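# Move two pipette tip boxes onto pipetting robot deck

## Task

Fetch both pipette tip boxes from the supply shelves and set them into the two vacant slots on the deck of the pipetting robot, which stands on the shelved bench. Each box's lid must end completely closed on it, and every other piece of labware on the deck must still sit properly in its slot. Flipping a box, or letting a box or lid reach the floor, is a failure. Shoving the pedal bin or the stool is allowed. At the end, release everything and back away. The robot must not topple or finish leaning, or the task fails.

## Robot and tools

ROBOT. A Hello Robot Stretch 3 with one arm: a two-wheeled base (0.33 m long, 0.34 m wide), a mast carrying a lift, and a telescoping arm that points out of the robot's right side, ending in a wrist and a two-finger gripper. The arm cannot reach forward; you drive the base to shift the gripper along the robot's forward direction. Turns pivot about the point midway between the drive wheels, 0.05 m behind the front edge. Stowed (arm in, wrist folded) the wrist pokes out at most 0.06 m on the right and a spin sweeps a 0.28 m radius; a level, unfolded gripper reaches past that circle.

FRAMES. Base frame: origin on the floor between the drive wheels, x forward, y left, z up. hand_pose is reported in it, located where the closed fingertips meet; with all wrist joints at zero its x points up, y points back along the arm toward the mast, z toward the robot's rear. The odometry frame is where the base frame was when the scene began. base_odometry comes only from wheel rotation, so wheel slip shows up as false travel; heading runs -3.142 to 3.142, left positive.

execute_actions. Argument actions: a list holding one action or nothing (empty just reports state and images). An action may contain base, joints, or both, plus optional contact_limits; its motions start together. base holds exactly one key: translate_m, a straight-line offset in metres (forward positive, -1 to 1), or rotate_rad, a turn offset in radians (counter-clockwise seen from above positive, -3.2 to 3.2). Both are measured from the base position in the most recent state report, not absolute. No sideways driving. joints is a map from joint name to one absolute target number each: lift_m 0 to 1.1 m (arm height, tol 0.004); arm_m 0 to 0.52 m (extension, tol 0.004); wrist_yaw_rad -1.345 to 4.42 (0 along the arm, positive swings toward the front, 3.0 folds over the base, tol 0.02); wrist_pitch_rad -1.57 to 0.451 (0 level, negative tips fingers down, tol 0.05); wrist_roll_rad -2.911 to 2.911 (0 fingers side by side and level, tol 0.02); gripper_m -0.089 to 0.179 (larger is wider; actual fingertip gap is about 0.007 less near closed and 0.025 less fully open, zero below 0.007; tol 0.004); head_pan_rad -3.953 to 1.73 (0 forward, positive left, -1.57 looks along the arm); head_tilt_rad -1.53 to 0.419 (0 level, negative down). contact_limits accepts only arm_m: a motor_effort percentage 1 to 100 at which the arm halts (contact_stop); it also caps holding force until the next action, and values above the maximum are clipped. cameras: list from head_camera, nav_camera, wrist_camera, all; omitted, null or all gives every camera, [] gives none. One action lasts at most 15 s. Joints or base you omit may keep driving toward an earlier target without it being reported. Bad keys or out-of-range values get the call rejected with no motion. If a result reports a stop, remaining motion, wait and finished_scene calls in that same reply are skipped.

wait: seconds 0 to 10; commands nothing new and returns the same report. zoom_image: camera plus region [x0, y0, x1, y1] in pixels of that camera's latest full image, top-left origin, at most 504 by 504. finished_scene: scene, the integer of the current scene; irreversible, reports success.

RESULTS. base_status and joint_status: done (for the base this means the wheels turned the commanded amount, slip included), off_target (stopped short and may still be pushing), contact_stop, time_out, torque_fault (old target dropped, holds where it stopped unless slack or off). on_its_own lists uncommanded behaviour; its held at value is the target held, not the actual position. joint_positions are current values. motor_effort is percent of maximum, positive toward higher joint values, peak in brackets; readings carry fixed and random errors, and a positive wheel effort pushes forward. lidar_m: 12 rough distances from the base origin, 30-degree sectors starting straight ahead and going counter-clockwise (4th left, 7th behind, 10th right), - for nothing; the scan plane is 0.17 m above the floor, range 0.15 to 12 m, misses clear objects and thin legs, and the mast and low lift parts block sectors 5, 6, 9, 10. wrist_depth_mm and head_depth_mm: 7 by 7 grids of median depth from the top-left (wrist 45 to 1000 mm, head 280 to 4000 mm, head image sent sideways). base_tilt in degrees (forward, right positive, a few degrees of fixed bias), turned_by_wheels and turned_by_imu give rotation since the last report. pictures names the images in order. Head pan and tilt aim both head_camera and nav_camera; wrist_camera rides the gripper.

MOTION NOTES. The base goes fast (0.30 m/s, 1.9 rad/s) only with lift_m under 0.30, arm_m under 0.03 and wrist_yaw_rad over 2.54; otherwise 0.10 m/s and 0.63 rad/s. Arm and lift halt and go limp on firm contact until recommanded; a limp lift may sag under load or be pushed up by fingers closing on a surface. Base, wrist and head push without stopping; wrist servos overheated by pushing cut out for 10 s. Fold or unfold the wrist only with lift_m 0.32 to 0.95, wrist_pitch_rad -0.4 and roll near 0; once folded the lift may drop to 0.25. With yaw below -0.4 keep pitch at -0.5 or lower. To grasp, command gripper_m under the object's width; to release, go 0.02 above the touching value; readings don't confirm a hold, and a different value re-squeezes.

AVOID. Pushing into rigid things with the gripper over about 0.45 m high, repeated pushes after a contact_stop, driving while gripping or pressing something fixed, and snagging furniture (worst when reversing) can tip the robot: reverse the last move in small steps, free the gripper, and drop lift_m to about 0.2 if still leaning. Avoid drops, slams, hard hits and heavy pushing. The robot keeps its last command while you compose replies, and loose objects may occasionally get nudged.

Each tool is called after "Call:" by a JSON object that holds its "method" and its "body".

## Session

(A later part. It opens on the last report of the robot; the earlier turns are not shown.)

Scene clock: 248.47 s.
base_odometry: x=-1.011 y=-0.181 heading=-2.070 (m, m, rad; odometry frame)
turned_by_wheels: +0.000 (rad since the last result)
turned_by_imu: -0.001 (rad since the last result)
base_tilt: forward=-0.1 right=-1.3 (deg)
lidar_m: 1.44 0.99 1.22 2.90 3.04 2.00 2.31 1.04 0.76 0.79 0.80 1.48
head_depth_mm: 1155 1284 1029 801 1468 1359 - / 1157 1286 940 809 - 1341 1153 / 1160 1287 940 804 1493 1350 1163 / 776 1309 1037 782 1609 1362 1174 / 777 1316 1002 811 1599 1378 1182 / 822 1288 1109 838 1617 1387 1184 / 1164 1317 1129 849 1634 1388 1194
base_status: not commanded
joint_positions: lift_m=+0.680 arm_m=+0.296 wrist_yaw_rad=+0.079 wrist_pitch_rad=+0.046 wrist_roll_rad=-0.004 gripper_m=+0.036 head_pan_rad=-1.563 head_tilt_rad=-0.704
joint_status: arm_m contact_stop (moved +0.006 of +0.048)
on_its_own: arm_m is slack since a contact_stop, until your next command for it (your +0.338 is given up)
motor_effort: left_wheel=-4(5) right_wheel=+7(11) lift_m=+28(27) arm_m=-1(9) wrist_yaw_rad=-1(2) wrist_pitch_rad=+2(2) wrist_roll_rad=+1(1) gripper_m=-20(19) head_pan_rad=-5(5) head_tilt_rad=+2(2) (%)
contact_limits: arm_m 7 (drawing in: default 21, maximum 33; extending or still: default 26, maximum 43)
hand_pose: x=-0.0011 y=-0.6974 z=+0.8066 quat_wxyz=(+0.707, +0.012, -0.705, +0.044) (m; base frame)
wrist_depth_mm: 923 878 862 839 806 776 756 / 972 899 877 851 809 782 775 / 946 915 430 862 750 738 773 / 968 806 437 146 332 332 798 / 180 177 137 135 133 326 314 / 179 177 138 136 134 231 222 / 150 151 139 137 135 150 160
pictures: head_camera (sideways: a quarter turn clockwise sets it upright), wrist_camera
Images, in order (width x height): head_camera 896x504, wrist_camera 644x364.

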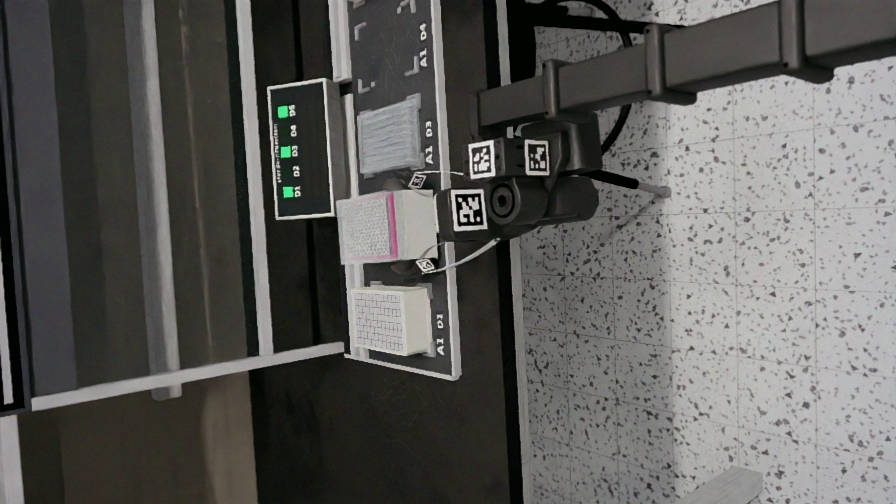

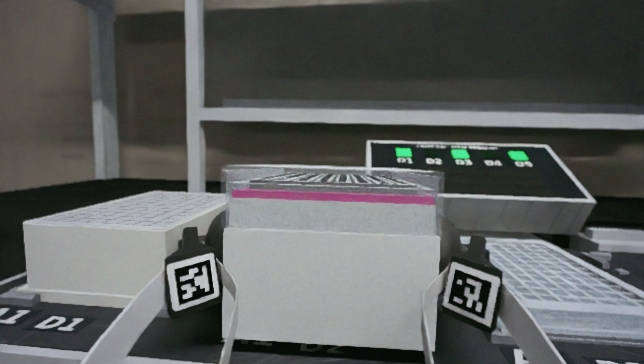

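Call:
{"method": "execute_actions", "body": {"actions": [{"joints":{"lift_m":0.692,"wrist_pitch_rad":0.03,"arm_m":0.296}}], "cameras": []}}

Call:
{"method": "execute_actions", "body": {"actions": [{"joints":{"arm_m":0.338},"contact_limits":{"arm_m":8}}], "cameras": ["head_camera","wrist_camera"]}}

Call:
{"method": "zoom_image", "body": {"camera": "head_camera", "region": [260,110,520,310]}}

Scene clock: 255.73 s.
base_odometry: x=-1.011 y=-0.181 heading=-2.070 (m, m, rad; odometry frame)
turned_by_wheels: +0.000 (rad since the last result)
turned_by_imu: +0.000 (rad since the last result)
base_tilt: forward=+0.0 right=-1.3 (deg)
lidar_m: 1.44 0.99 1.22 2.90 3.05 2.00 2.31 1.05 0.76 0.79 0.80 1.48
head_depth_mm: 1157 1282 1033 799 1460 - - / 1157 1282 940 813 1512 1331 1157 / 1159 1288 943 809 1527 1349 1163 / 776 1316 1032 780 1603 1364 1170 / 776 1315 1002 809 1597 1366 1179 / 821 1295 1109 839 1618 1385 1184 / 1161 1321 1128 850 1633 1397 1198
base_status: not commanded
joint_positions: lift_m=+0.692 arm_m=+0.296 wrist_yaw_rad=+0.079 wrist_pitch_rad=+0.010 wrist_roll_rad=-0.004 gripper_m=+0.036 head_pan_rad=-1.563 head_tilt_rad=-0.704
joint_status: all done
motor_effort: left_wheel=-3(4) right_wheel=+3(7) lift_m=+43(44) arm_m=-1(1) wrist_yaw_rad=-1(1) wrist_pitch_rad=+9(11) wrist_roll_rad=+2(1) gripper_m=-20(20) head_pan_rad=-4(5) head_tilt_rad=+2(2) (%)
hand_pose: x=-0.0012 y=-0.6967 z=+0.8090 quat_wxyz=(+0.708, +0.025, -0.705, +0.031) (m; base frame)
wrist_depth_mm: 905 889 860 826 804 771 767 / 927 884 880 845 800 788 753 / 962 918 877 858 386 379 779 / 655 677 423 147 326 322 689 / 184 178 137 135 133 325 318 / 181 180 137 136 133 226 222 / 154 156 144 138 136 155 165
pictures: none
No camera images: the call's "cameras" was empty. Leave "cameras" out to get every camera's image.

Scene clock: 256.47 s.
base_odometry: x=-1.011 y=-0.181 heading=-2.070 (m, m, rad; odometry frame)
turned_by_wheels: +0.000 (rad since the last result)
turned_by_imu: +0.000 (rad since the last result)
base_tilt: forward=+0.0 right=-1.3 (deg)
lidar_m: 1.44 0.99 1.23 2.90 3.03 2.00 2.31 1.04 0.75 0.79 0.80 1.48
head_depth_mm: 1150 1284 1031 800 1464 - - / 1152 1283 944 811 1522 1329 1153 / 1156 1287 942 810 1529 1355 1161 / 778 1313 1033 782 1604 1363 1168 / 775 1317 1001 809 1593 1375 1178 / 821 1295 1110 841 1617 1384 1186 / 1162 1317 1130 846 1632 1395 1198
base_status: not commanded
joint_positions: lift_m=+0.692 arm_m=+0.299 wrist_yaw_rad=+0.078 wrist_pitch_rad=+0.021 wrist_roll_rad=-0.004 gripper_m=+0.036 head_pan_rad=-1.563 head_tilt_rad=-0.704
joint_status: arm_m contact_stop (moved +0.003 of +0.042)
on_its_own: arm_m is slack since a contact_stop, until your next command for it (your +0.338 is given up)
motor_effort: left_wheel=-4(4) right_wheel=+9(10) lift_m=+40(43) arm_m=-1(8) wrist_yaw_rad=-1(1) wrist_pitch_rad=+4(9) wrist_roll_rad=+1(1) gripper_m=-20(20) head_pan_rad=-4(4) head_tilt_rad=+2(2) (%)
contact_limits: arm_m 8 (drawing in: default 21, maximum 33; extending or still: default 26, maximum 43)
hand_pose: x=-0.0013 y=-0.6998 z=+0.8120 quat_wxyz=(+0.708, +0.020, -0.705, +0.035) (m; base frame)
wrist_depth_mm: 920 890 855 836 813 767 748 / 930 903 849 831 807 779 763 / 933 904 882 864 747 725 786 / 833 742 437 147 331 327 780 / 201 185 138 135 134 326 314 / 178 175 137 135 134 239 231 / 159 161 148 136 134 158 170
pictures: head_camera (sideways: a quarter turn clockwise sets it upright), wrist_camera
Images, in order (width x height): head_camera 896x504, wrist_camera 644x364.

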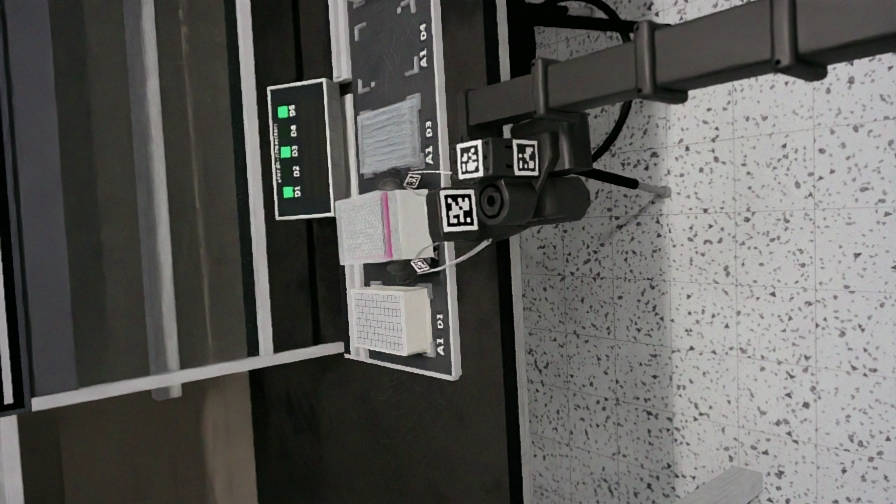

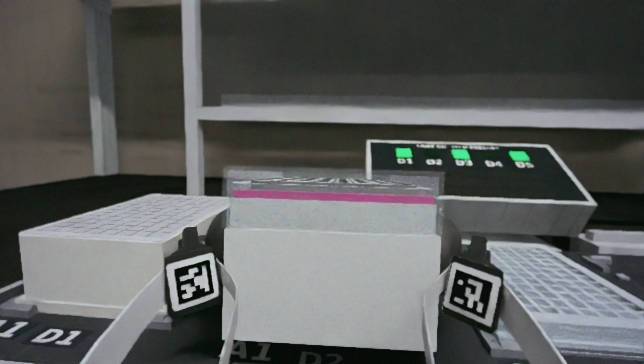

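Region (260, 110, 520, 310) of head_camera's 896x504 image, scaled by 1.938, with more detail than that image has; it fills the top 388 rows of this view, and the rest is white.

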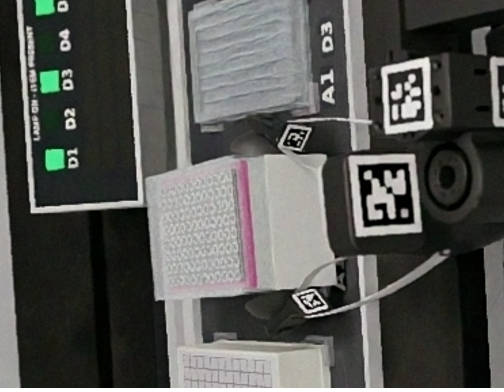

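Call:
{"method": "execute_actions", "body": {"actions": [{"joints":{"lift_m":0.735,"arm_m":0.296}}], "cameras": []}}

Call:
{"method": "execute_actions", "body": {"actions": [{"base":{"translate_m":0.006},"joints":{"wrist_yaw_rad":0.056,"arm_m":0.324,"wrist_pitch_rad":0.08},"contact_limits":{"arm_m":8}}], "cameras": []}}

Call:
{"method": "execute_actions", "body": {"actions": [{"joints":{"lift_m":0.695}}], "cameras": ["head_camera","wrist_camera"]}}

Call:
{"method": "zoom_image", "body": {"camera": "head_camera", "region": [260,110,520,310]}}

Scene clock: 272.20 s.
base_odometry: x=-1.011 y=-0.181 heading=-2.070 (m, m, rad; odometry frame)
turned_by_wheels: +0.000 (rad since the last result)
turned_by_imu: +0.000 (rad since the last result)
base_tilt: forward=+0.0 right=-1.3 (deg)
lidar_m: 1.44 0.99 1.22 2.91 3.04 2.01 2.31 1.04 0.76 0.79 0.80 1.48
head_depth_mm: 1152 1283 1027 799 1211 - 1128 / 1153 1286 941 841 1536 1338 1157 / 1157 1296 940 - 1529 1353 1159 / 777 1315 1033 770 1625 1361 1172 / 776 1316 1005 808 1595 1375 1179 / 819 1296 1112 840 1609 1381 1187 / 1163 1324 1126 849 1628 1385 1192
base_status: not commanded
joint_positions: lift_m=+0.735 arm_m=+0.296 wrist_yaw_rad=+0.078 wrist_pitch_rad=-0.003 wrist_roll_rad=-0.004 gripper_m=+0.036 head_pan_rad=-1.563 head_tilt_rad=-0.704
joint_status: all done
motor_effort: left_wheel=-2(4) right_wheel=+2(9) lift_m=+44(44) arm_m=-4(5) wrist_yaw_rad=+0(1) wrist_pitch_rad=+15(15) wrist_roll_rad=+1(2) gripper_m=-20(20) head_pan_rad=-5(5) head_tilt_rad=+2(2) (%)
hand_pose: x=-0.0014 y=-0.6967 z=+0.8486 quat_wxyz=(+0.708, +0.029, -0.705, +0.026) (m; base frame)
wrist_depth_mm: 919 866 856 820 800 763 745 / 918 886 868 845 787 793 753 / 960 902 798 764 760 731 730 / 974 852 669 881 381 374 792 / 457 458 141 139 138 325 461 / 212 200 137 135 134 321 309 / 189 183 203 134 132 217 230
pictures: none
No camera images: the call's "cameras" was empty. Leave "cameras" out to get every camera's image.

Scene clock: 273.60 s.
base_odometry: x=-1.014 y=-0.186 heading=-2.070 (m, m, rad; odometry frame)
turned_by_wheels: +0.000 (rad since the last result)
turned_by_imu: +0.000 (rad since the last result)
base_tilt: forward=+0.0 right=-1.3 (deg)
lidar_m: 1.43 0.99 1.21 2.91 3.03 2.01 2.32 1.05 0.76 0.79 0.79 1.48
head_depth_mm: 1151 1286 1029 800 1265 - 1123 / 1155 1282 940 864 1562 1339 1152 / 1156 1288 941 - 1538 1350 1162 / 777 1311 944 796 1621 1363 1166 / 776 1312 1037 809 1600 1374 1181 / 1125 1294 1114 838 1606 1384 1188 / 1163 1319 1131 846 1630 1356 1192
base_status: done
joint_positions: lift_m=+0.735 arm_m=+0.324 wrist_yaw_rad=+0.057 wrist_pitch_rad=+0.035 wrist_roll_rad=-0.004 gripper_m=+0.036 head_pan_rad=-1.563 head_tilt_rad=-0.704
joint_status: all done
motor_effort: left_wheel=-1(5) right_wheel=+1(7) lift_m=+44(43) arm_m=+2(2) wrist_yaw_rad=-1(4) wrist_pitch_rad=+20(22) wrist_roll_rad=+2(2) gripper_m=-20(20) head_pan_rad=-5(4) head_tilt_rad=+3(2) (%)
contact_limits: arm_m 8 (drawing in: default 21, maximum 33; extending or still: default 26, maximum 43)
hand_pose: x=-0.0068 y=-0.7252 z=+0.8584 quat_wxyz=(+0.708, +0.008, -0.705, +0.032) (m; base frame)
wrist_depth_mm: 882 843 830 808 779 752 740 / 894 875 829 822 792 782 749 / 900 876 848 752 797 769 748 / 950 910 882 379 370 364 769 / 516 531 142 139 138 314 540 / 344 225 137 136 134 304 306 / 165 175 218 133 132 237 251
pictures: none
No camera images: the call's "cameras" was empty. Leave "cameras" out to get every camera's image.

Scene clock: 274.77 s.
base_odometry: x=-1.014 y=-0.186 heading=-2.070 (m, m, rad; odometry frame)
turned_by_wheels: +0.000 (rad since the last result)
turned_by_imu: +0.000 (rad since the last result)
base_tilt: forward=+0.0 right=-1.3 (deg)
lidar_m: 1.43 0.99 1.21 2.90 3.04 2.01 2.32 1.05 0.76 0.79 0.80 1.48
head_depth_mm: 1153 1285 1032 802 1373 - - / 1155 1286 939 818 1509 1335 1153 / 1157 1292 942 831 1524 1353 1160 / 777 1313 1034 798 1622 1364 1172 / 777 1314 1036 810 1593 1371 1175 / 1125 1296 1110 837 1615 1383 1187 / 1160 1316 1130 849 1624 1365 1193
base_status: not commanded
joint_positions: lift_m=+0.695 arm_m=+0.324 wrist_yaw_rad=+0.057 wrist_pitch_rad=+0.049 wrist_roll_rad=-0.004 gripper_m=+0.036 head_pan_rad=-1.563 head_tilt_rad=-0.704
joint_status: all done
motor_effort: left_wheel=-1(1) right_wheel=+1(1) lift_m=+30(40) arm_m=+2(2) wrist_yaw_rad=-1(1) wrist_pitch_rad=+14(20) wrist_roll_rad=+1(1) gripper_m=-20(20) head_pan_rad=-5(5) head_tilt_rad=+2(3) (%)
hand_pose: x=-0.0068 y=-0.7253 z=+0.8224 quat_wxyz=(+0.708, +0.003, -0.705, +0.037) (m; base frame)
wrist_depth_mm: 883 840 821 804 785 746 743 / 895 855 839 821 786 773 747 / 922 874 759 754 730 715 700 / 906 832 848 830 335 330 775 / 411 221 140 138 137 297 296 / 147 152 137 136 134 261 257 / 148 160 163 135 133 177 188
pictures: head_camera (sideways: a quarter turn clockwise sets it upright), wrist_camera
Images, in order (width x height): head_camera 896x504, wrist_camera 644x364.

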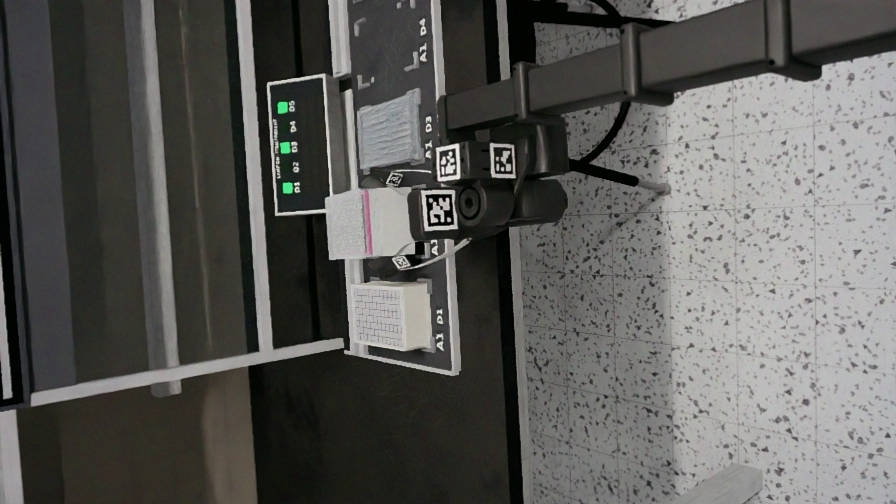

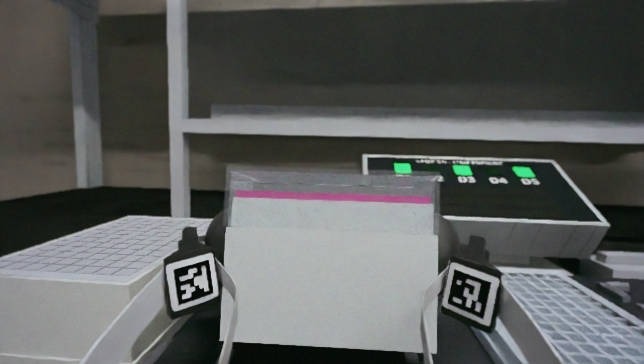

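Region (260, 110, 520, 310) of head_camera's 896x504 image, scaled by 1.938, with more detail than that image has; it fills the top 388 rows of this view, and the rest is white.

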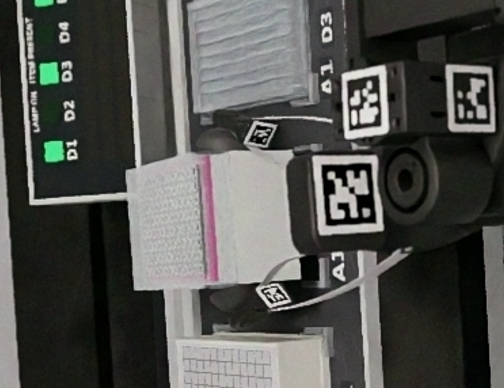

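Landed at deck height. Lower the front.

Call:
{"method": "execute_actions", "body": {"actions": [{"joints":{"wrist_pitch_rad":-0.05,"arm_m":0.323}}], "cameras": ["head_camera","wrist_camera"]}}

Call:
{"method": "zoom_image", "body": {"camera": "head_camera", "region": [260,110,520,310]}}

Scene clock: 280.40 s.
base_odometry: x=-1.014 y=-0.186 heading=-2.070 (m, m, rad; odometry frame)
turned_by_wheels: +0.000 (rad since the last result)
turned_by_imu: +0.000 (rad since the last result)
base_tilt: forward=+0.0 right=-1.3 (deg)
lidar_m: 1.43 0.99 1.21 2.90 3.05 2.01 2.32 1.05 0.76 0.79 0.80 1.48
head_depth_mm: 1154 1283 1028 801 1375 - - / 1156 1278 939 825 1522 1339 1155 / 1160 1284 944 819 1519 1357 1163 / 778 1316 1030 800 1623 1366 1172 / 776 1314 1033 812 1599 1377 1178 / 1125 1287 1111 840 1607 1384 1188 / 1159 1322 1126 848 1628 1362 1196
base_status: not commanded
joint_positions: lift_m=+0.695 arm_m=+0.323 wrist_yaw_rad=+0.056 wrist_pitch_rad=-0.026 wrist_roll_rad=-0.004 gripper_m=+0.036 head_pan_rad=-1.563 head_tilt_rad=-0.704
joint_status: all done
motor_effort: left_wheel=-1(1) right_wheel=+1(1) lift_m=+29(30) arm_m=-4(1) wrist_yaw_rad=-1(1) wrist_pitch_rad=-10(13) wrist_roll_rad=+1(1) gripper_m=-19(20) head_pan_rad=-5(5) head_tilt_rad=+2(2) (%)
hand_pose: x=-0.0070 y=-0.7234 z=+0.8031 quat_wxyz=(+0.709, +0.030, -0.705, +0.010) (m; base frame)
wrist_depth_mm: 855 839 802 784 764 740 719 / 867 866 740 720 729 744 741 / 904 874 852 827 357 352 762 / 550 559 584 146 294 293 310 / 156 171 136 135 133 304 295 / 148 147 139 136 135 213 208 / 148 146 141 139 138 147 156
pictures: head_camera (sideways: a quarter turn clockwise sets it upright), wrist_camera
Images, in order (width x height): head_camera 896x504, wrist_camera 644x364.

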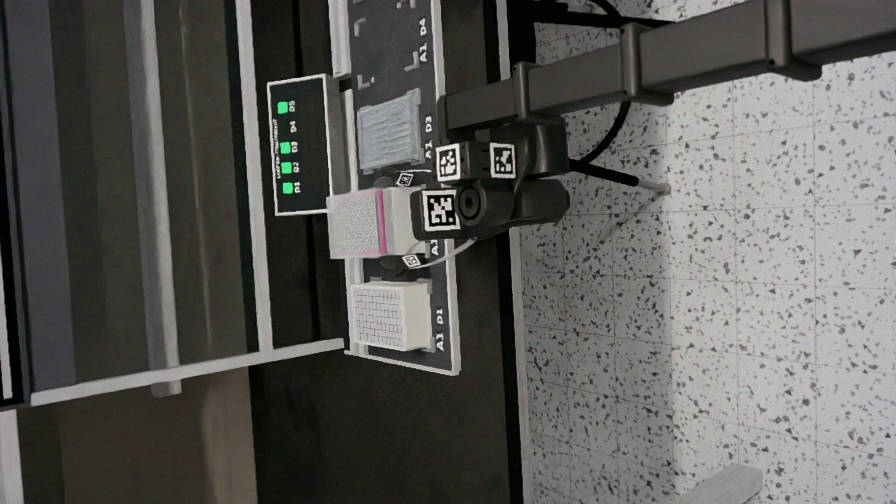

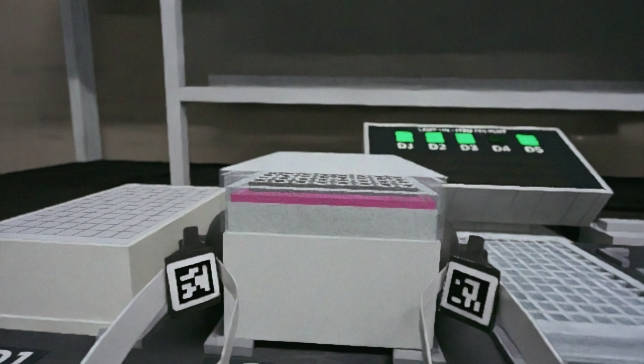

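Region (260, 110, 520, 310) of head_camera's 896x504 image, scaled by 1.938, with more detail than that image has; it fills the top 388 rows of this view, and the rest is white.

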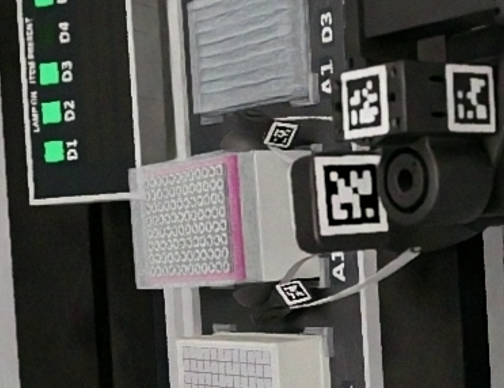

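Call:
{"method": "execute_actions", "body": {"actions": [{"joints":{"wrist_pitch_rad":0.02}}], "cameras": []}}

Call:
{"method": "execute_actions", "body": {"actions": [{"base":{"translate_m":0.007},"joints":{"wrist_yaw_rad":0.03,"arm_m":0.327},"contact_limits":{"arm_m":9}}], "cameras": []}}

Call:
{"method": "execute_actions", "body": {"actions": [{"joints":{"wrist_pitch_rad":-0.06}}], "cameras": ["wrist_camera"]}}

Scene clock: 289.53 s.
base_odometry: x=-1.014 y=-0.186 heading=-2.070 (m, m, rad; odometry frame)
turned_by_wheels: +0.000 (rad since the last result)
turned_by_imu: +0.000 (rad since the last result)
base_tilt: forward=+0.0 right=-1.3 (deg)
lidar_m: 1.43 0.99 1.22 2.91 3.04 2.02 2.31 1.05 0.76 0.79 0.80 1.48
head_depth_mm: 1155 1284 1030 800 1379 - - / 1158 1285 941 821 1517 1343 1150 / 1160 1289 942 820 1523 1355 1160 / 776 1307 1033 797 1617 1360 1171 / 777 1308 1040 808 1600 1381 1180 / 1123 1299 1110 837 1608 1385 1188 / 1164 1319 1131 848 1625 1365 1197
base_status: not commanded
joint_positions: lift_m=+0.695 arm_m=+0.323 wrist_yaw_rad=+0.056 wrist_pitch_rad=-0.015 wrist_roll_rad=-0.004 gripper_m=+0.036 head_pan_rad=-1.563 head_tilt_rad=-0.704
joint_status: all done
motor_effort: left_wheel=-1(1) right_wheel=+1(1) lift_m=+30(30) arm_m=-4(4) wrist_yaw_rad=-1(1) wrist_pitch_rad=+16(13) wrist_roll_rad=+1(1) gripper_m=-20(19) head_pan_rad=-4(4) head_tilt_rad=+2(3) (%)
hand_pose: x=-0.0070 y=-0.7237 z=+0.8059 quat_wxyz=(+0.709, +0.026, -0.705, +0.014) (m; base frame)
wrist_depth_mm: 853 823 809 778 776 750 731 / 875 859 819 790 767 751 728 / 906 874 856 825 361 355 763 / 577 583 598 153 295 293 507 / 160 172 137 135 133 303 299 / 148 147 138 137 135 217 212 / 149 149 141 140 138 149 159
pictures: none
No camera images: the call's "cameras" was empty. Leave "cameras" out to get every camera's image.

Scene clock: 290.90 s.
base_odometry: x=-1.017 y=-0.192 heading=-2.070 (m, m, rad; odometry frame)
turned_by_wheels: +0.000 (rad since the last result)
turned_by_imu: +0.000 (rad since the last result)
base_tilt: forward=+0.0 right=-1.3 (deg)
lidar_m: 1.42 0.98 1.21 2.90 3.06 2.01 2.32 1.06 0.76 0.79 0.79 1.47
head_depth_mm: 1155 1284 1028 800 1486 - - / 1159 1286 939 821 1513 1341 1154 / 1157 1290 943 - 1525 1352 1160 / 777 1310 1034 802 1628 1362 1171 / 776 1312 1027 810 1598 1372 1177 / 1126 1322 1112 837 1614 1386 1191 / 1164 1324 1126 846 1629 1359 1199
base_status: done
joint_positions: lift_m=+0.695 arm_m=+0.326 wrist_yaw_rad=+0.032 wrist_pitch_rad=-0.010 wrist_roll_rad=-0.004 gripper_m=+0.036 head_pan_rad=-1.563 head_tilt_rad=-0.704
joint_status: all done
motor_effort: left_wheel=-3(4) right_wheel=+4(7) lift_m=+30(30) arm_m=+5(10) wrist_yaw_rad=-2(11) wrist_pitch_rad=+13(16) wrist_roll_rad=+1(1) gripper_m=-19(19) head_pan_rad=-4(4) head_tilt_rad=+2(2) (%)
contact_limits: arm_m 9 (drawing in: default 21, maximum 33; extending or still: default 26, maximum 43)
hand_pose: x=-0.0134 y=-0.7272 z=+0.8074 quat_wxyz=(+0.709, +0.015, -0.705, +0.008) (m; base frame)
wrist_depth_mm: 841 800 799 798 765 753 738 / 846 837 823 789 772 766 751 / 877 853 833 820 362 355 770 / 597 524 637 153 294 298 535 / 166 170 137 135 134 307 302 / 141 141 138 137 135 221 217 / 144 147 142 139 137 152 162
pictures: none
No camera images: the call's "cameras" was empty. Leave "cameras" out to get every camera's image.

Scene clock: 291.47 s.
base_odometry: x=-1.017 y=-0.192 heading=-2.070 (m, m, rad; odometry frame)
turned_by_wheels: +0.000 (rad since the last result)
turned_by_imu: +0.000 (rad since the last result)
base_tilt: forward=+0.0 right=-1.3 (deg)
lidar_m: 1.42 0.98 1.20 2.90 3.05 2.02 2.32 1.05 0.76 0.79 0.79 1.47
head_depth_mm: 1154 1285 1035 800 1494 - - / 1159 1280 939 821 1515 1333 1157 / 1159 1291 945 - 1532 1354 1161 / 779 1314 1033 801 1627 1365 1171 / 776 1312 1026 812 1598 1379 1177 / 1123 1315 1111 837 1615 1388 1186 / 1165 1319 1132 849 1623 1360 1191
base_status: not commanded
joint_positions: lift_m=+0.695 arm_m=+0.326 wrist_yaw_rad=+0.031 wrist_pitch_rad=-0.050 wrist_roll_rad=-0.004 gripper_m=+0.036 head_pan_rad=-1.563 head_tilt_rad=-0.704
joint_status: all done
motor_effort: left_wheel=-3(3) right_wheel=+4(4) lift_m=+30(30) arm_m=+5(5) wrist_yaw_rad=-1(2) wrist_pitch_rad=-4(13) wrist_roll_rad=+1(1) gripper_m=-19(19) head_pan_rad=-5(4) head_tilt_rad=+3(2) (%)
hand_pose: x=-0.0136 y=-0.7259 z=+0.7971 quat_wxyz=(+0.709, +0.029, -0.705, -0.007) (m; base frame)
wrist_depth_mm: 821 816 797 770 764 739 727 / 838 843 726 714 771 762 691 / 884 854 840 825 340 335 781 / 485 241 246 142 208 295 299 / 141 158 135 133 131 275 280 / 143 143 138 136 135 192 193 / 140 140 141 139 138 140 148
pictures: wrist_camera
Images, in order (width x height): wrist_camera 644x364.

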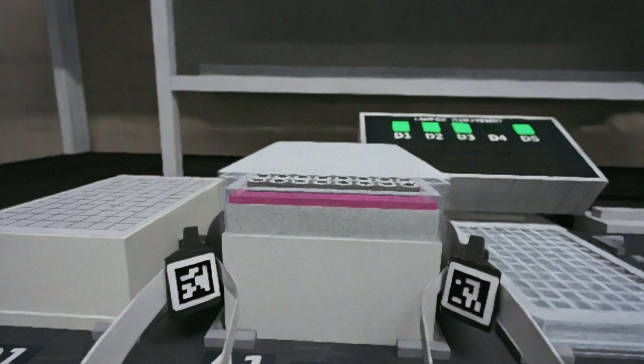

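Call:
{"method": "execute_actions", "body": {"actions": [{"joints":{"gripper_m":0.112,"wrist_pitch_rad":-0.04,"arm_m":0.324}}], "cameras": []}}

Call:
{"method": "execute_actions", "body": {"actions": [{"joints":{"arm_m":0.22}}], "cameras": ["wrist_camera"]}}

Call:
{"method": "execute_actions", "body": {"actions": [{"base":{"translate_m":-0.2},"joints":{"arm_m":0.0,"gripper_m":0.04}}]}}

Call:
{"method": "zoom_image", "body": {"camera": "head_camera", "region": [280,130,520,450]}}

Scene clock: 303.07 s.
base_odometry: x=-1.017 y=-0.192 heading=-2.070 (m, m, rad; odometry frame)
turned_by_wheels: +0.000 (rad since the last result)
turned_by_imu: +0.000 (rad since the last result)
base_tilt: forward=+0.0 right=-1.3 (deg)
lidar_m: 1.42 0.98 1.20 2.91 3.04 2.01 2.32 1.05 0.76 0.79 0.79 1.47
head_depth_mm: 1156 1284 1032 800 1495 - - / 1157 1285 940 821 1516 1338 1157 / 1159 1286 944 - 1524 1352 1162 / 778 1316 1034 800 1614 1356 1173 / 774 1318 1025 810 1600 1373 1174 / 1126 1316 1111 838 1620 1386 1186 / 1165 1319 1130 846 1624 1358 1192
base_status: not commanded
joint_positions: lift_m=+0.695 arm_m=+0.324 wrist_yaw_rad=+0.031 wrist_pitch_rad=-0.054 wrist_roll_rad=-0.004 gripper_m=+0.112 head_pan_rad=-1.563 head_tilt_rad=-0.704
joint_status: all done
motor_effort: left_wheel=-2(3) right_wheel=+2(4) lift_m=+30(30) arm_m=-3(2) wrist_yaw_rad=-1(1) wrist_pitch_rad=+7(7) wrist_roll_rad=+1(1) gripper_m=+0(81) head_pan_rad=-5(5) head_tilt_rad=+3(2) (%)
hand_pose: x=-0.0137 y=-0.7236 z=+0.7960 quat_wxyz=(+0.709, +0.030, -0.705, -0.009) (m; base frame)
wrist_depth_mm: 803 806 792 777 755 748 740 / 851 837 809 714 713 699 745 / 886 855 844 816 336 335 768 / 464 229 219 140 187 296 419 / 142 149 136 134 133 268 272 / 145 144 140 138 137 193 189 / 143 138 139 140 138 136 145
pictures: none
No camera images: the call's "cameras" was empty. Leave "cameras" out to get every camera's image.

Scene clock: 305.07 s.
base_odometry: x=-1.017 y=-0.192 heading=-2.070 (m, m, rad; odometry frame)
turned_by_wheels: +0.000 (rad since the last result)
turned_by_imu: +0.000 (rad since the last result)
base_tilt: forward=+0.0 right=-1.3 (deg)
lidar_m: 1.42 0.98 1.20 2.90 3.04 2.02 2.32 1.05 0.76 0.80 0.79 1.47
head_depth_mm: 1152 1279 1031 801 1483 - - / 1160 1287 938 804 - 1313 1156 / 1159 1288 945 804 - 1346 1161 / 779 1313 1037 803 1588 1359 1169 / 776 1314 1024 808 1598 1371 1178 / 1123 1319 1111 837 1612 1386 1187 / 1162 1319 1129 849 1625 1358 1193
base_status: not commanded
joint_positions: lift_m=+0.695 arm_m=+0.220 wrist_yaw_rad=+0.031 wrist_pitch_rad=-0.055 wrist_roll_rad=-0.004 gripper_m=+0.112 head_pan_rad=-1.563 head_tilt_rad=-0.704
joint_status: all done
motor_effort: left_wheel=-1(2) right_wheel=+2(2) lift_m=+30(30) arm_m=-4(3) wrist_yaw_rad=-1(1) wrist_pitch_rad=+7(7) wrist_roll_rad=+2(1) gripper_m=+0(0) head_pan_rad=-5(5) head_tilt_rad=+2(3) (%)
hand_pose: x=-0.0137 y=-0.6197 z=+0.7957 quat_wxyz=(+0.709, +0.031, -0.705, -0.009) (m; base frame)
wrist_depth_mm: 932 905 899 878 861 849 821 / 967 948 936 875 871 871 798 / 991 986 949 913 426 448 872 / 462 249 308 238 395 401 409 / 264 249 250 242 243 270 270 / 199 211 204 205 203 200 199 / 158 156 158 160 160 155 164
pictures: wrist_camera
Images, in order (width x height): wrist_camera 644x364.

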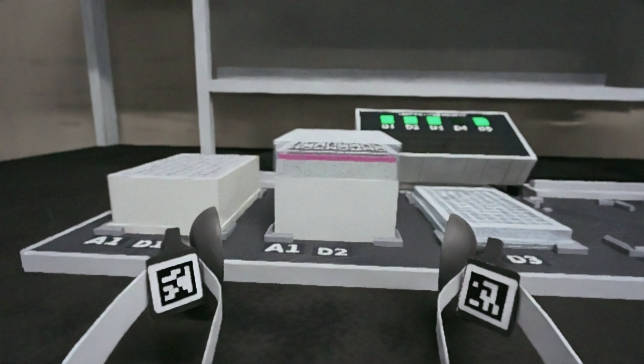

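Scene clock: 308.53 s.
base_odometry: x=-0.922 y=-0.017 heading=-2.070 (m, m, rad; odometry frame)
turned_by_wheels: +0.000 (rad since the last result)
turned_by_imu: -0.001 (rad since the last result)
base_tilt: forward=+0.0 right=-1.3 (deg)
lidar_m: 1.62 1.16 1.49 2.92 2.37 1.84 2.12 0.90 0.94 0.69 1.30 0.93
head_depth_mm: 1150 1280 967 804 1582 1330 1194 / 1156 1277 1046 807 1515 1309 1213 / 1155 1290 1058 808 1549 1414 - / 778 1307 946 805 1595 1361 1171 / 779 1307 946 807 1607 1371 1181 / 776 1315 1057 814 1616 1381 1183 / 776 1288 1072 820 1625 1395 1191
base_status: done
joint_positions: lift_m=+0.695 arm_m=+0.003 wrist_yaw_rad=+0.031 wrist_pitch_rad=-0.056 wrist_roll_rad=-0.004 gripper_m=+0.040 head_pan_rad=-1.563 head_tilt_rad=-0.704
joint_status: all done
joint sent to its limit — the command would take arm_m past its lower limit, so that joint was sent only as far as its limit.
motor_effort: left_wheel=-1(6) right_wheel=+1(4) lift_m=+30(30) arm_m=-4(5) wrist_yaw_rad=+0(1) wrist_pitch_rad=+7(7) wrist_roll_rad=+1(1) gripper_m=+1(81) head_pan_rad=-5(5) head_tilt_rad=+2(2) (%)
hand_pose: x=-0.0137 y=-0.4027 z=+0.7956 quat_wxyz=(+0.709, +0.031, -0.705, -0.009) (m; base frame)
wrist_depth_mm: - - - - - - 583 / - - - - - 670 625 / - 714 637 638 - 679 - / 441 439 434 447 453 451 511 / 416 409 359 355 362 367 341 / - - - 609 - - - / - - - 966 554 - -
pictures: head_camera (sideways: a quarter turn clockwise sets it upright), nav_camera (sideways: a quarter turn counterclockwise sets it upright), wrist_camera
Images, in order (width x height): head_camera 896x504, nav_camera 672x504, wrist_camera 644x364.

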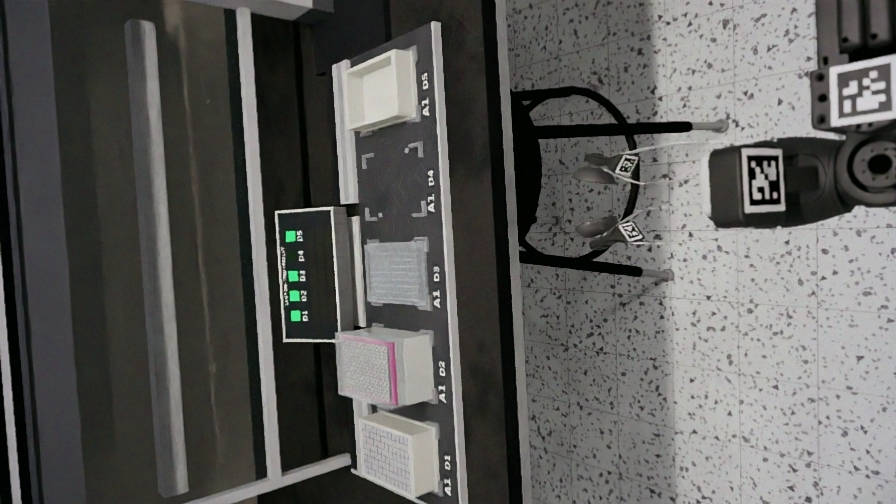

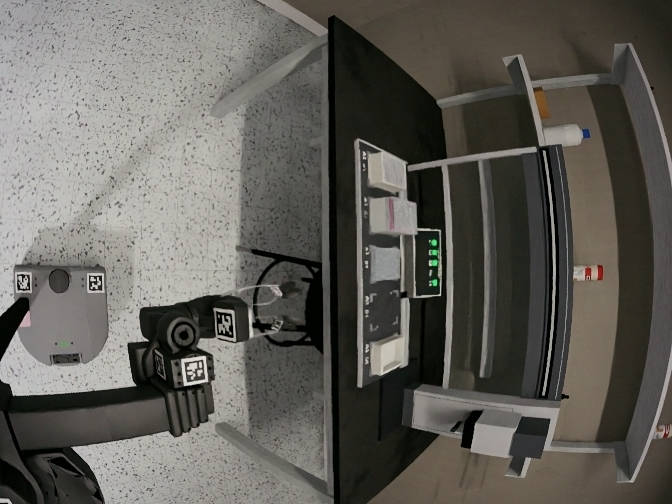

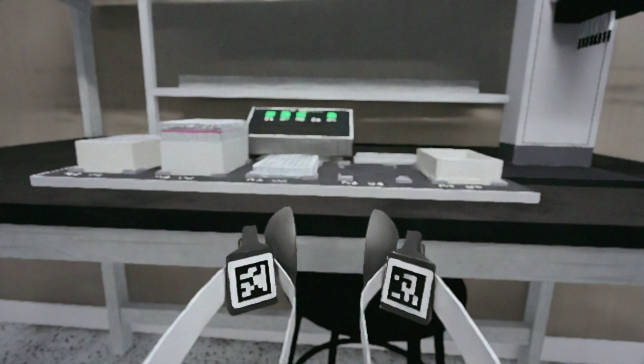

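Region (280, 130, 520, 450) of head_camera's 896x504 image, scaled by 1.575, with more detail than that image has; it fills the left 378 columns of this view, and the rest is white.

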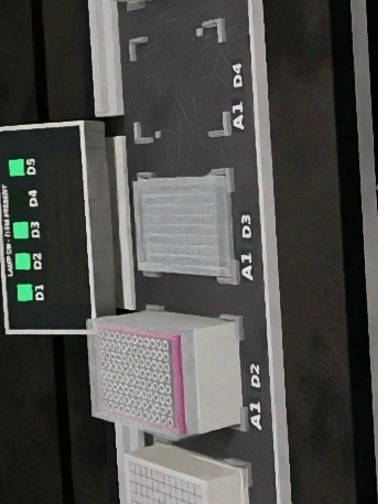

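Call:
{"method": "execute_actions", "body": {"actions": [{"base":{"rotate_rad":-0.985},"joints":{"wrist_pitch_rad":-0.4,"wrist_yaw_rad":3.0,"lift_m":0.4,"head_pan_rad":-3.14,"head_tilt_rad":-0.6}}], "cameras": ["nav_camera"]}}

Call:
{"method": "execute_actions", "body": {"actions": [{"joints":{"lift_m":0.29}}], "cameras": []}}

Call:
{"method": "execute_actions", "body": {"actions": [{"base":{"translate_m":-1.0}}], "cameras": ["nav_camera"]}}

Scene clock: 321.17 s.
base_odometry: x=-0.922 y=-0.017 heading=-3.055 (m, m, rad; odometry frame)
turned_by_wheels: -0.985 (rad since the last result)
turned_by_imu: -0.971 (rad since the last result)
base_tilt: forward=+0.0 right=-1.3 (deg)
lidar_m: 0.95 0.93 1.52 1.16 1.60 2.90 2.38 1.84 2.13 0.90 0.69 0.79
head_depth_mm: 2920 2975 2961 2222 1729 1409 1190 / 3177 3548 3169 2245 1741 1422 1202 / 3356 3782 3189 2296 1766 1436 1211 / 3239 3530 3281 2315 1786 1447 1220 / 2818 3004 2804 2345 1801 1453 1230 / 2075 2364 2678 2334 1806 1474 1237 / 2167 2334 2367 2259 1829 1483 1244
base_status: done
joint_positions: lift_m=+0.400 arm_m=+0.003 wrist_yaw_rad=+2.998 wrist_pitch_rad=-0.413 wrist_roll_rad=-0.003 gripper_m=+0.040 head_pan_rad=-3.133 head_tilt_rad=-0.606
joint_status: all done
motor_effort: left_wheel=+3(7) right_wheel=-4(9) lift_m=+30(29) arm_m=-4(4) wrist_yaw_rad=+3(3) wrist_pitch_rad=+6(6) wrist_roll_rad=+1(1) gripper_m=+0(0) head_pan_rad=-5(57) head_tilt_rad=+4(17) (%)
hand_pose: x=+0.0110 y=+0.0744 z=+0.4139 quat_wxyz=(+0.195, +0.699, +0.096, +0.681) (m; base frame)
wrist_depth_mm: - - - - - - - / - - - - - - - / - - - - - - - / - - - - - - - / 823 823 - 810 852 821 825 / 686 683 - 686 - 687 681 / 587 585 584 588 588 592 590
pictures: nav_camera (sideways: a quarter turn counterclockwise sets it upright)
Images, in order (width x height): nav_camera 672x504.

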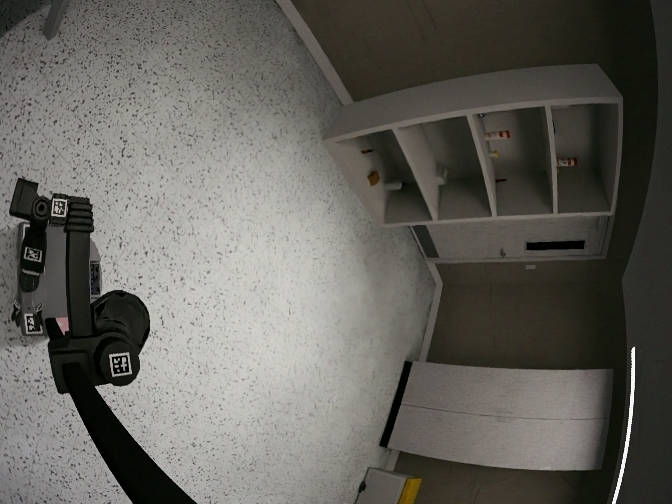

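Scene clock: 323.00 s.
base_odometry: x=-0.922 y=-0.017 heading=-3.055 (m, m, rad; odometry frame)
turned_by_wheels: +0.000 (rad since the last result)
turned_by_imu: +0.000 (rad since the last result)
base_tilt: forward=+0.0 right=-1.3 (deg)
lidar_m: 0.96 0.93 1.53 1.16 1.60 2.91 2.37 1.84 2.12 0.90 0.69 0.79
head_depth_mm: 2961 2991 3003 2219 1728 1411 1190 / 3169 3520 3144 2255 1736 1426 1206 / 3403 3725 3226 2274 1761 1438 1210 / 3240 3509 3254 2300 1774 1448 1217 / 2813 2997 2788 2335 1805 1463 1233 / 2078 2356 2680 2352 1807 1473 1237 / 2174 2335 2364 2255 1834 1482 1249
base_status: not commanded
joint_positions: lift_m=+0.290 arm_m=+0.003 wrist_yaw_rad=+2.998 wrist_pitch_rad=-0.414 wrist_roll_rad=-0.003 gripper_m=+0.040 head_pan_rad=-3.133 head_tilt_rad=-0.606
joint_status: all done
motor_effort: left_wheel=+3(3) right_wheel=-4(4) lift_m=+30(30) arm_m=-4(4) wrist_yaw_rad=+3(3) wrist_pitch_rad=+6(6) wrist_roll_rad=+1(1) gripper_m=+0(0) head_pan_rad=-5(5) head_tilt_rad=+3(3) (%)
hand_pose: x=+0.0110 y=+0.0744 z=+0.3039 quat_wxyz=(+0.195, +0.699, +0.096, +0.681) (m; base frame)
wrist_depth_mm: - - - - - - - / - - - - - - - / - - - - - - - / 794 812 804 819 822 806 816 / 647 649 - 647 677 655 654 / 543 541 - 546 - 544 538 / 475 - - - 467 470 467
pictures: none
No camera images: the call's "cameras" was empty. Leave "cameras" out to get every camera's image.

Scene clock: 328.10 s.
base_odometry: x=+0.075 y=+0.070 heading=-3.055 (m, m, rad; odometry frame)
turned_by_wheels: +0.000 (rad since the last result)
turned_by_imu: -0.003 (rad since the last result)
base_tilt: forward=+0.0 right=-1.3 (deg)
lidar_m: 1.91 1.62 1.60 1.70 2.15 2.12 1.42 1.36 1.07 1.66 2.21 1.44
head_depth_mm: 2246 2477 2710 2230 1724 1412 1189 / 2376 2645 2855 2247 1743 1427 1207 / 2552 2815 3047 2297 1764 1433 1214 / 2336 2561 2789 2288 1777 1448 1220 / 2024 2202 2419 2341 1795 1456 1228 / 1815 1937 1583 1722 1760 1468 1236 / 1187 1280 1564 1544 1727 1488 1244
base_status: done
joint_positions: lift_m=+0.290 arm_m=+0.003 wrist_yaw_rad=+2.999 wrist_pitch_rad=-0.414 wrist_roll_rad=-0.003 gripper_m=+0.040 head_pan_rad=-3.133 head_tilt_rad=-0.605
joint_status: not commanded
motor_effort: left_wheel=+3(9) right_wheel=-4(12) lift_m=+30(29) arm_m=-4(4) wrist_yaw_rad=+2(3) wrist_pitch_rad=+6(6) wrist_roll_rad=+1(1) gripper_m=+0(0) head_pan_rad=-5(5) head_tilt_rad=+3(3) (%)
hand_pose: x=+0.0108 y=+0.0744 z=+0.3039 quat_wxyz=(+0.195, +0.699, +0.096, +0.681) (m; base frame)
wrist_depth_mm: - - - - - - - / - - - - - - - / - - - - - - - / 795 812 804 812 814 807 814 / 652 650 - 654 680 646 654 / 543 545 - 543 - 549 546 / 480 - - - 466 468 467
pictures: nav_camera (sideways: a quarter turn counterclockwise sets it upright)
Images, in order (width x height): nav_camera 672x504.

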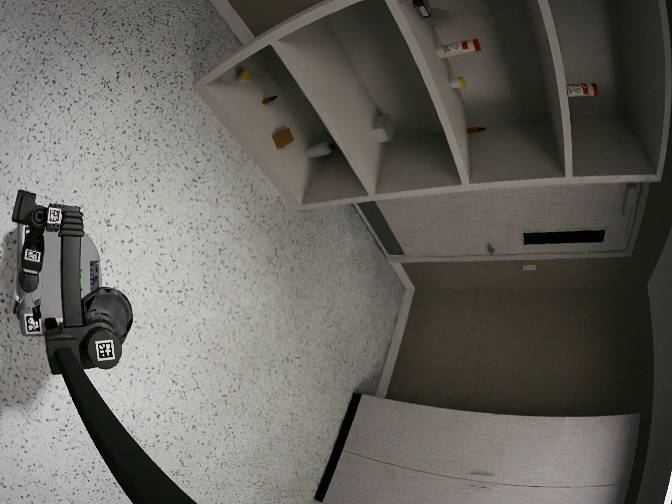

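Call:
{"method": "execute_actions", "body": {"actions": [{"base":{"translate_m":-0.94}}], "cameras": []}}

Call:
{"method": "execute_actions", "body": {"actions": [{"base":{"rotate_rad":-0.606},"joints":{"lift_m":0.53,"head_pan_rad":-1.57,"head_tilt_rad":-0.85}}], "cameras": []}}

Call:
{"method": "execute_actions", "body": {"actions": [{"joints":{"wrist_yaw_rad":0.2,"gripper_m":0.17,"wrist_pitch_rad":-0.27}}]}}

Scene clock: 339.47 s.
base_odometry: x=+1.011 y=+0.151 heading=-3.055 (m, m, rad; odometry frame)
turned_by_wheels: +0.000 (rad since the last result)
turned_by_imu: -0.003 (rad since the last result)
base_tilt: forward=+0.0 right=-1.3 (deg)
lidar_m: 2.44 2.16 2.12 1.86 1.38 1.36 1.33 0.56 0.69 0.89 0.90 2.25
head_depth_mm: 1561 1705 1906 2057 1732 1413 1193 / 1650 1829 2044 2177 1755 1427 1203 / 1738 1913 2135 2255 1755 1434 1212 / 1534 1689 1842 2061 1785 1448 1220 / 1324 1433 1560 1715 1757 1454 1226 / 1167 1262 1362 1485 1615 1471 1234 / 1059 1128 1207 1296 1401 1444 1215
base_status: done
joint_positions: lift_m=+0.290 arm_m=+0.003 wrist_yaw_rad=+2.999 wrist_pitch_rad=-0.414 wrist_roll_rad=-0.003 gripper_m=+0.040 head_pan_rad=-3.133 head_tilt_rad=-0.605
joint_status: not commanded
motor_effort: left_wheel=+3(8) right_wheel=-4(12) lift_m=+29(30) arm_m=-4(4) wrist_yaw_rad=+2(2) wrist_pitch_rad=+6(6) wrist_roll_rad=+1(1) gripper_m=+0(0) head_pan_rad=-4(4) head_tilt_rad=+3(3) (%)
hand_pose: x=+0.0108 y=+0.0744 z=+0.3039 quat_wxyz=(+0.194, +0.699, +0.096, +0.681) (m; base frame)
wrist_depth_mm: - - - - - - - / - - - - - - - / - - - - - - - / 799 805 812 809 810 799 824 / 653 650 - 652 678 652 657 / 540 544 - 543 - 548 549 / 483 - - - 465 471 468
pictures: none
No camera images: the call's "cameras" was empty. Leave "cameras" out to get every camera's image.

Scene clock: 342.47 s.
base_odometry: x=+1.011 y=+0.151 heading=+2.622 (m, m, rad; odometry frame)
turned_by_wheels: -0.606 (rad since the last result)
turned_by_imu: -0.596 (rad since the last result)
base_tilt: forward=+0.0 right=-1.3 (deg)
lidar_m: 2.24 2.66 2.21 2.13 1.88 1.40 1.36 1.43 0.57 0.56 1.01 0.90
head_depth_mm: 489 1027 1249 1512 1439 1251 1122 / 522 559 667 838 1393 1260 - / 805 611 1121 979 1292 1262 - / 817 620 1132 1014 1328 1275 1088 / 830 630 1159 1024 1335 1266 1134 / 827 640 1161 1033 1359 1269 1142 / 825 650 1173 1046 1354 1284 1147
base_status: done
joint_positions: lift_m=+0.530 arm_m=+0.003 wrist_yaw_rad=+2.999 wrist_pitch_rad=-0.414 wrist_roll_rad=-0.003 gripper_m=+0.040 head_pan_rad=-1.577 head_tilt_rad=-0.840
joint_status: all done
motor_effort: left_wheel=+2(11) right_wheel=-3(11) lift_m=+42(45) arm_m=-4(4) wrist_yaw_rad=+1(2) wrist_pitch_rad=+6(6) wrist_roll_rad=+1(1) gripper_m=+0(0) head_pan_rad=+5(59) head_tilt_rad=-6(33) (%)
hand_pose: x=+0.0108 y=+0.0744 z=+0.5434 quat_wxyz=(+0.195, +0.699, +0.096, +0.681) (m; base frame)
wrist_depth_mm: - - - - - - - / - - - - - - - / - - - - - - - / - - - - - - - / - - - - - - - / 855 862 - 862 - 862 867 / 730 746 725 745 743 739 748
pictures: none
No camera images: the call's "cameras" was empty. Leave "cameras" out to get every camera's image.

Scene clock: 344.87 s.
base_odometry: x=+1.011 y=+0.151 heading=+2.622 (m, m, rad; odometry frame)
turned_by_wheels: +0.000 (rad since the last result)
turned_by_imu: +0.000 (rad since the last result)
base_tilt: forward=+0.0 right=-1.3 (deg)
lidar_m: 2.23 2.66 2.21 2.12 1.88 1.40 1.36 1.43 0.57 0.56 1.01 0.90
head_depth_mm: 489 1024 1245 1505 1436 1247 1120 / 522 559 668 837 1389 1257 - / 805 610 1120 984 1296 1268 - / 820 620 1127 1014 1332 1278 1125 / 829 630 1156 1026 1339 1267 1136 / 826 640 1162 1035 1347 1273 1139 / 822 651 1174 1045 1363 1282 1145
base_status: not commanded
joint_positions: lift_m=+0.530 arm_m=+0.003 wrist_yaw_rad=+0.203 wrist_pitch_rad=-0.294 wrist_roll_rad=-0.003 gripper_m=+0.170 head_pan_rad=-1.577 head_tilt_rad=-0.840
joint_status: all done
motor_effort: left_wheel=+2(3) right_wheel=-3(3) lift_m=+42(42) arm_m=-4(4) wrist_yaw_rad=-4(5) wrist_pitch_rad=+11(16) wrist_roll_rad=+1(1) gripper_m=+0(86) head_pan_rad=+5(5) head_tilt_rad=-7(7) (%)
hand_pose: x=+0.0264 y=-0.3816 z=+0.5711 quat_wxyz=(+0.708, +0.174, -0.684, -0.032) (m; base frame)
wrist_depth_mm: 714 822 774 728 677 450 248 / 710 847 790 748 692 426 261 / 481 479 488 493 498 399 281 / 709 880 380 355 339 320 704 / 769 999 - 956 871 358 776 / 736 861 857 882 763 409 830 / 708 722 709 727 722 416 780
pictures: head_camera (sideways: a quarter turn clockwise sets it upright), nav_camera (sideways: a quarter turn counterclockwise sets it upright), wrist_camera
Images, in order (width x height): head_camera 896x504, nav_camera 672x504, wrist_camera 644x364.

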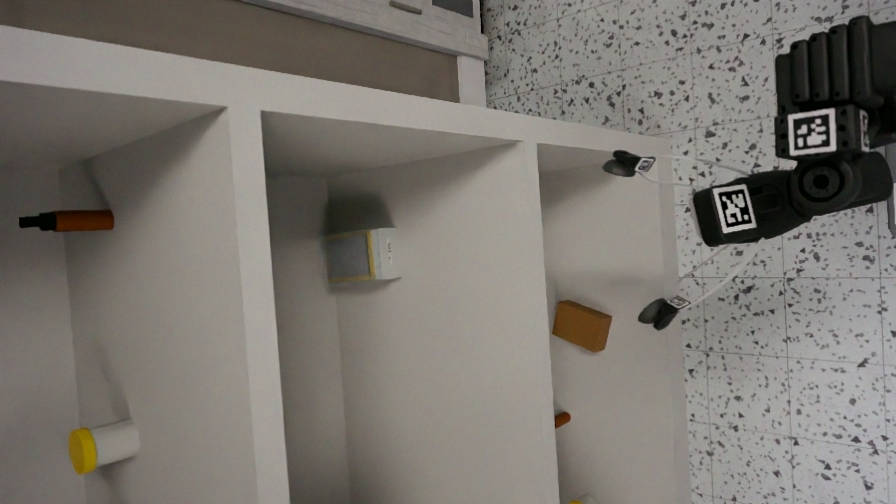

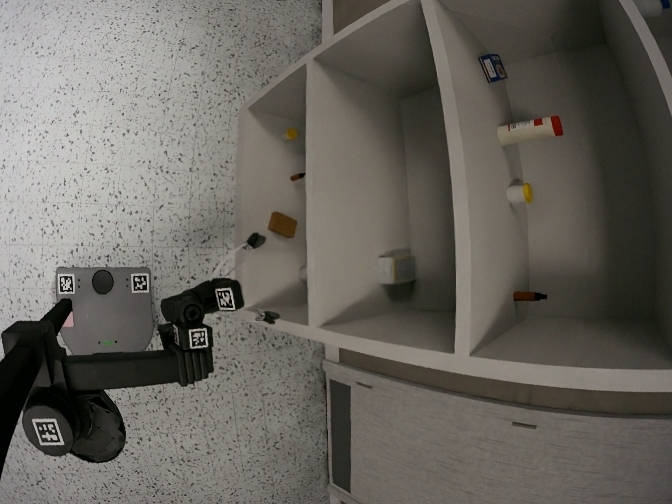

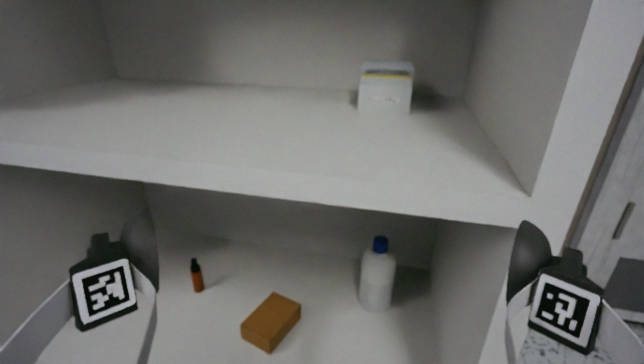

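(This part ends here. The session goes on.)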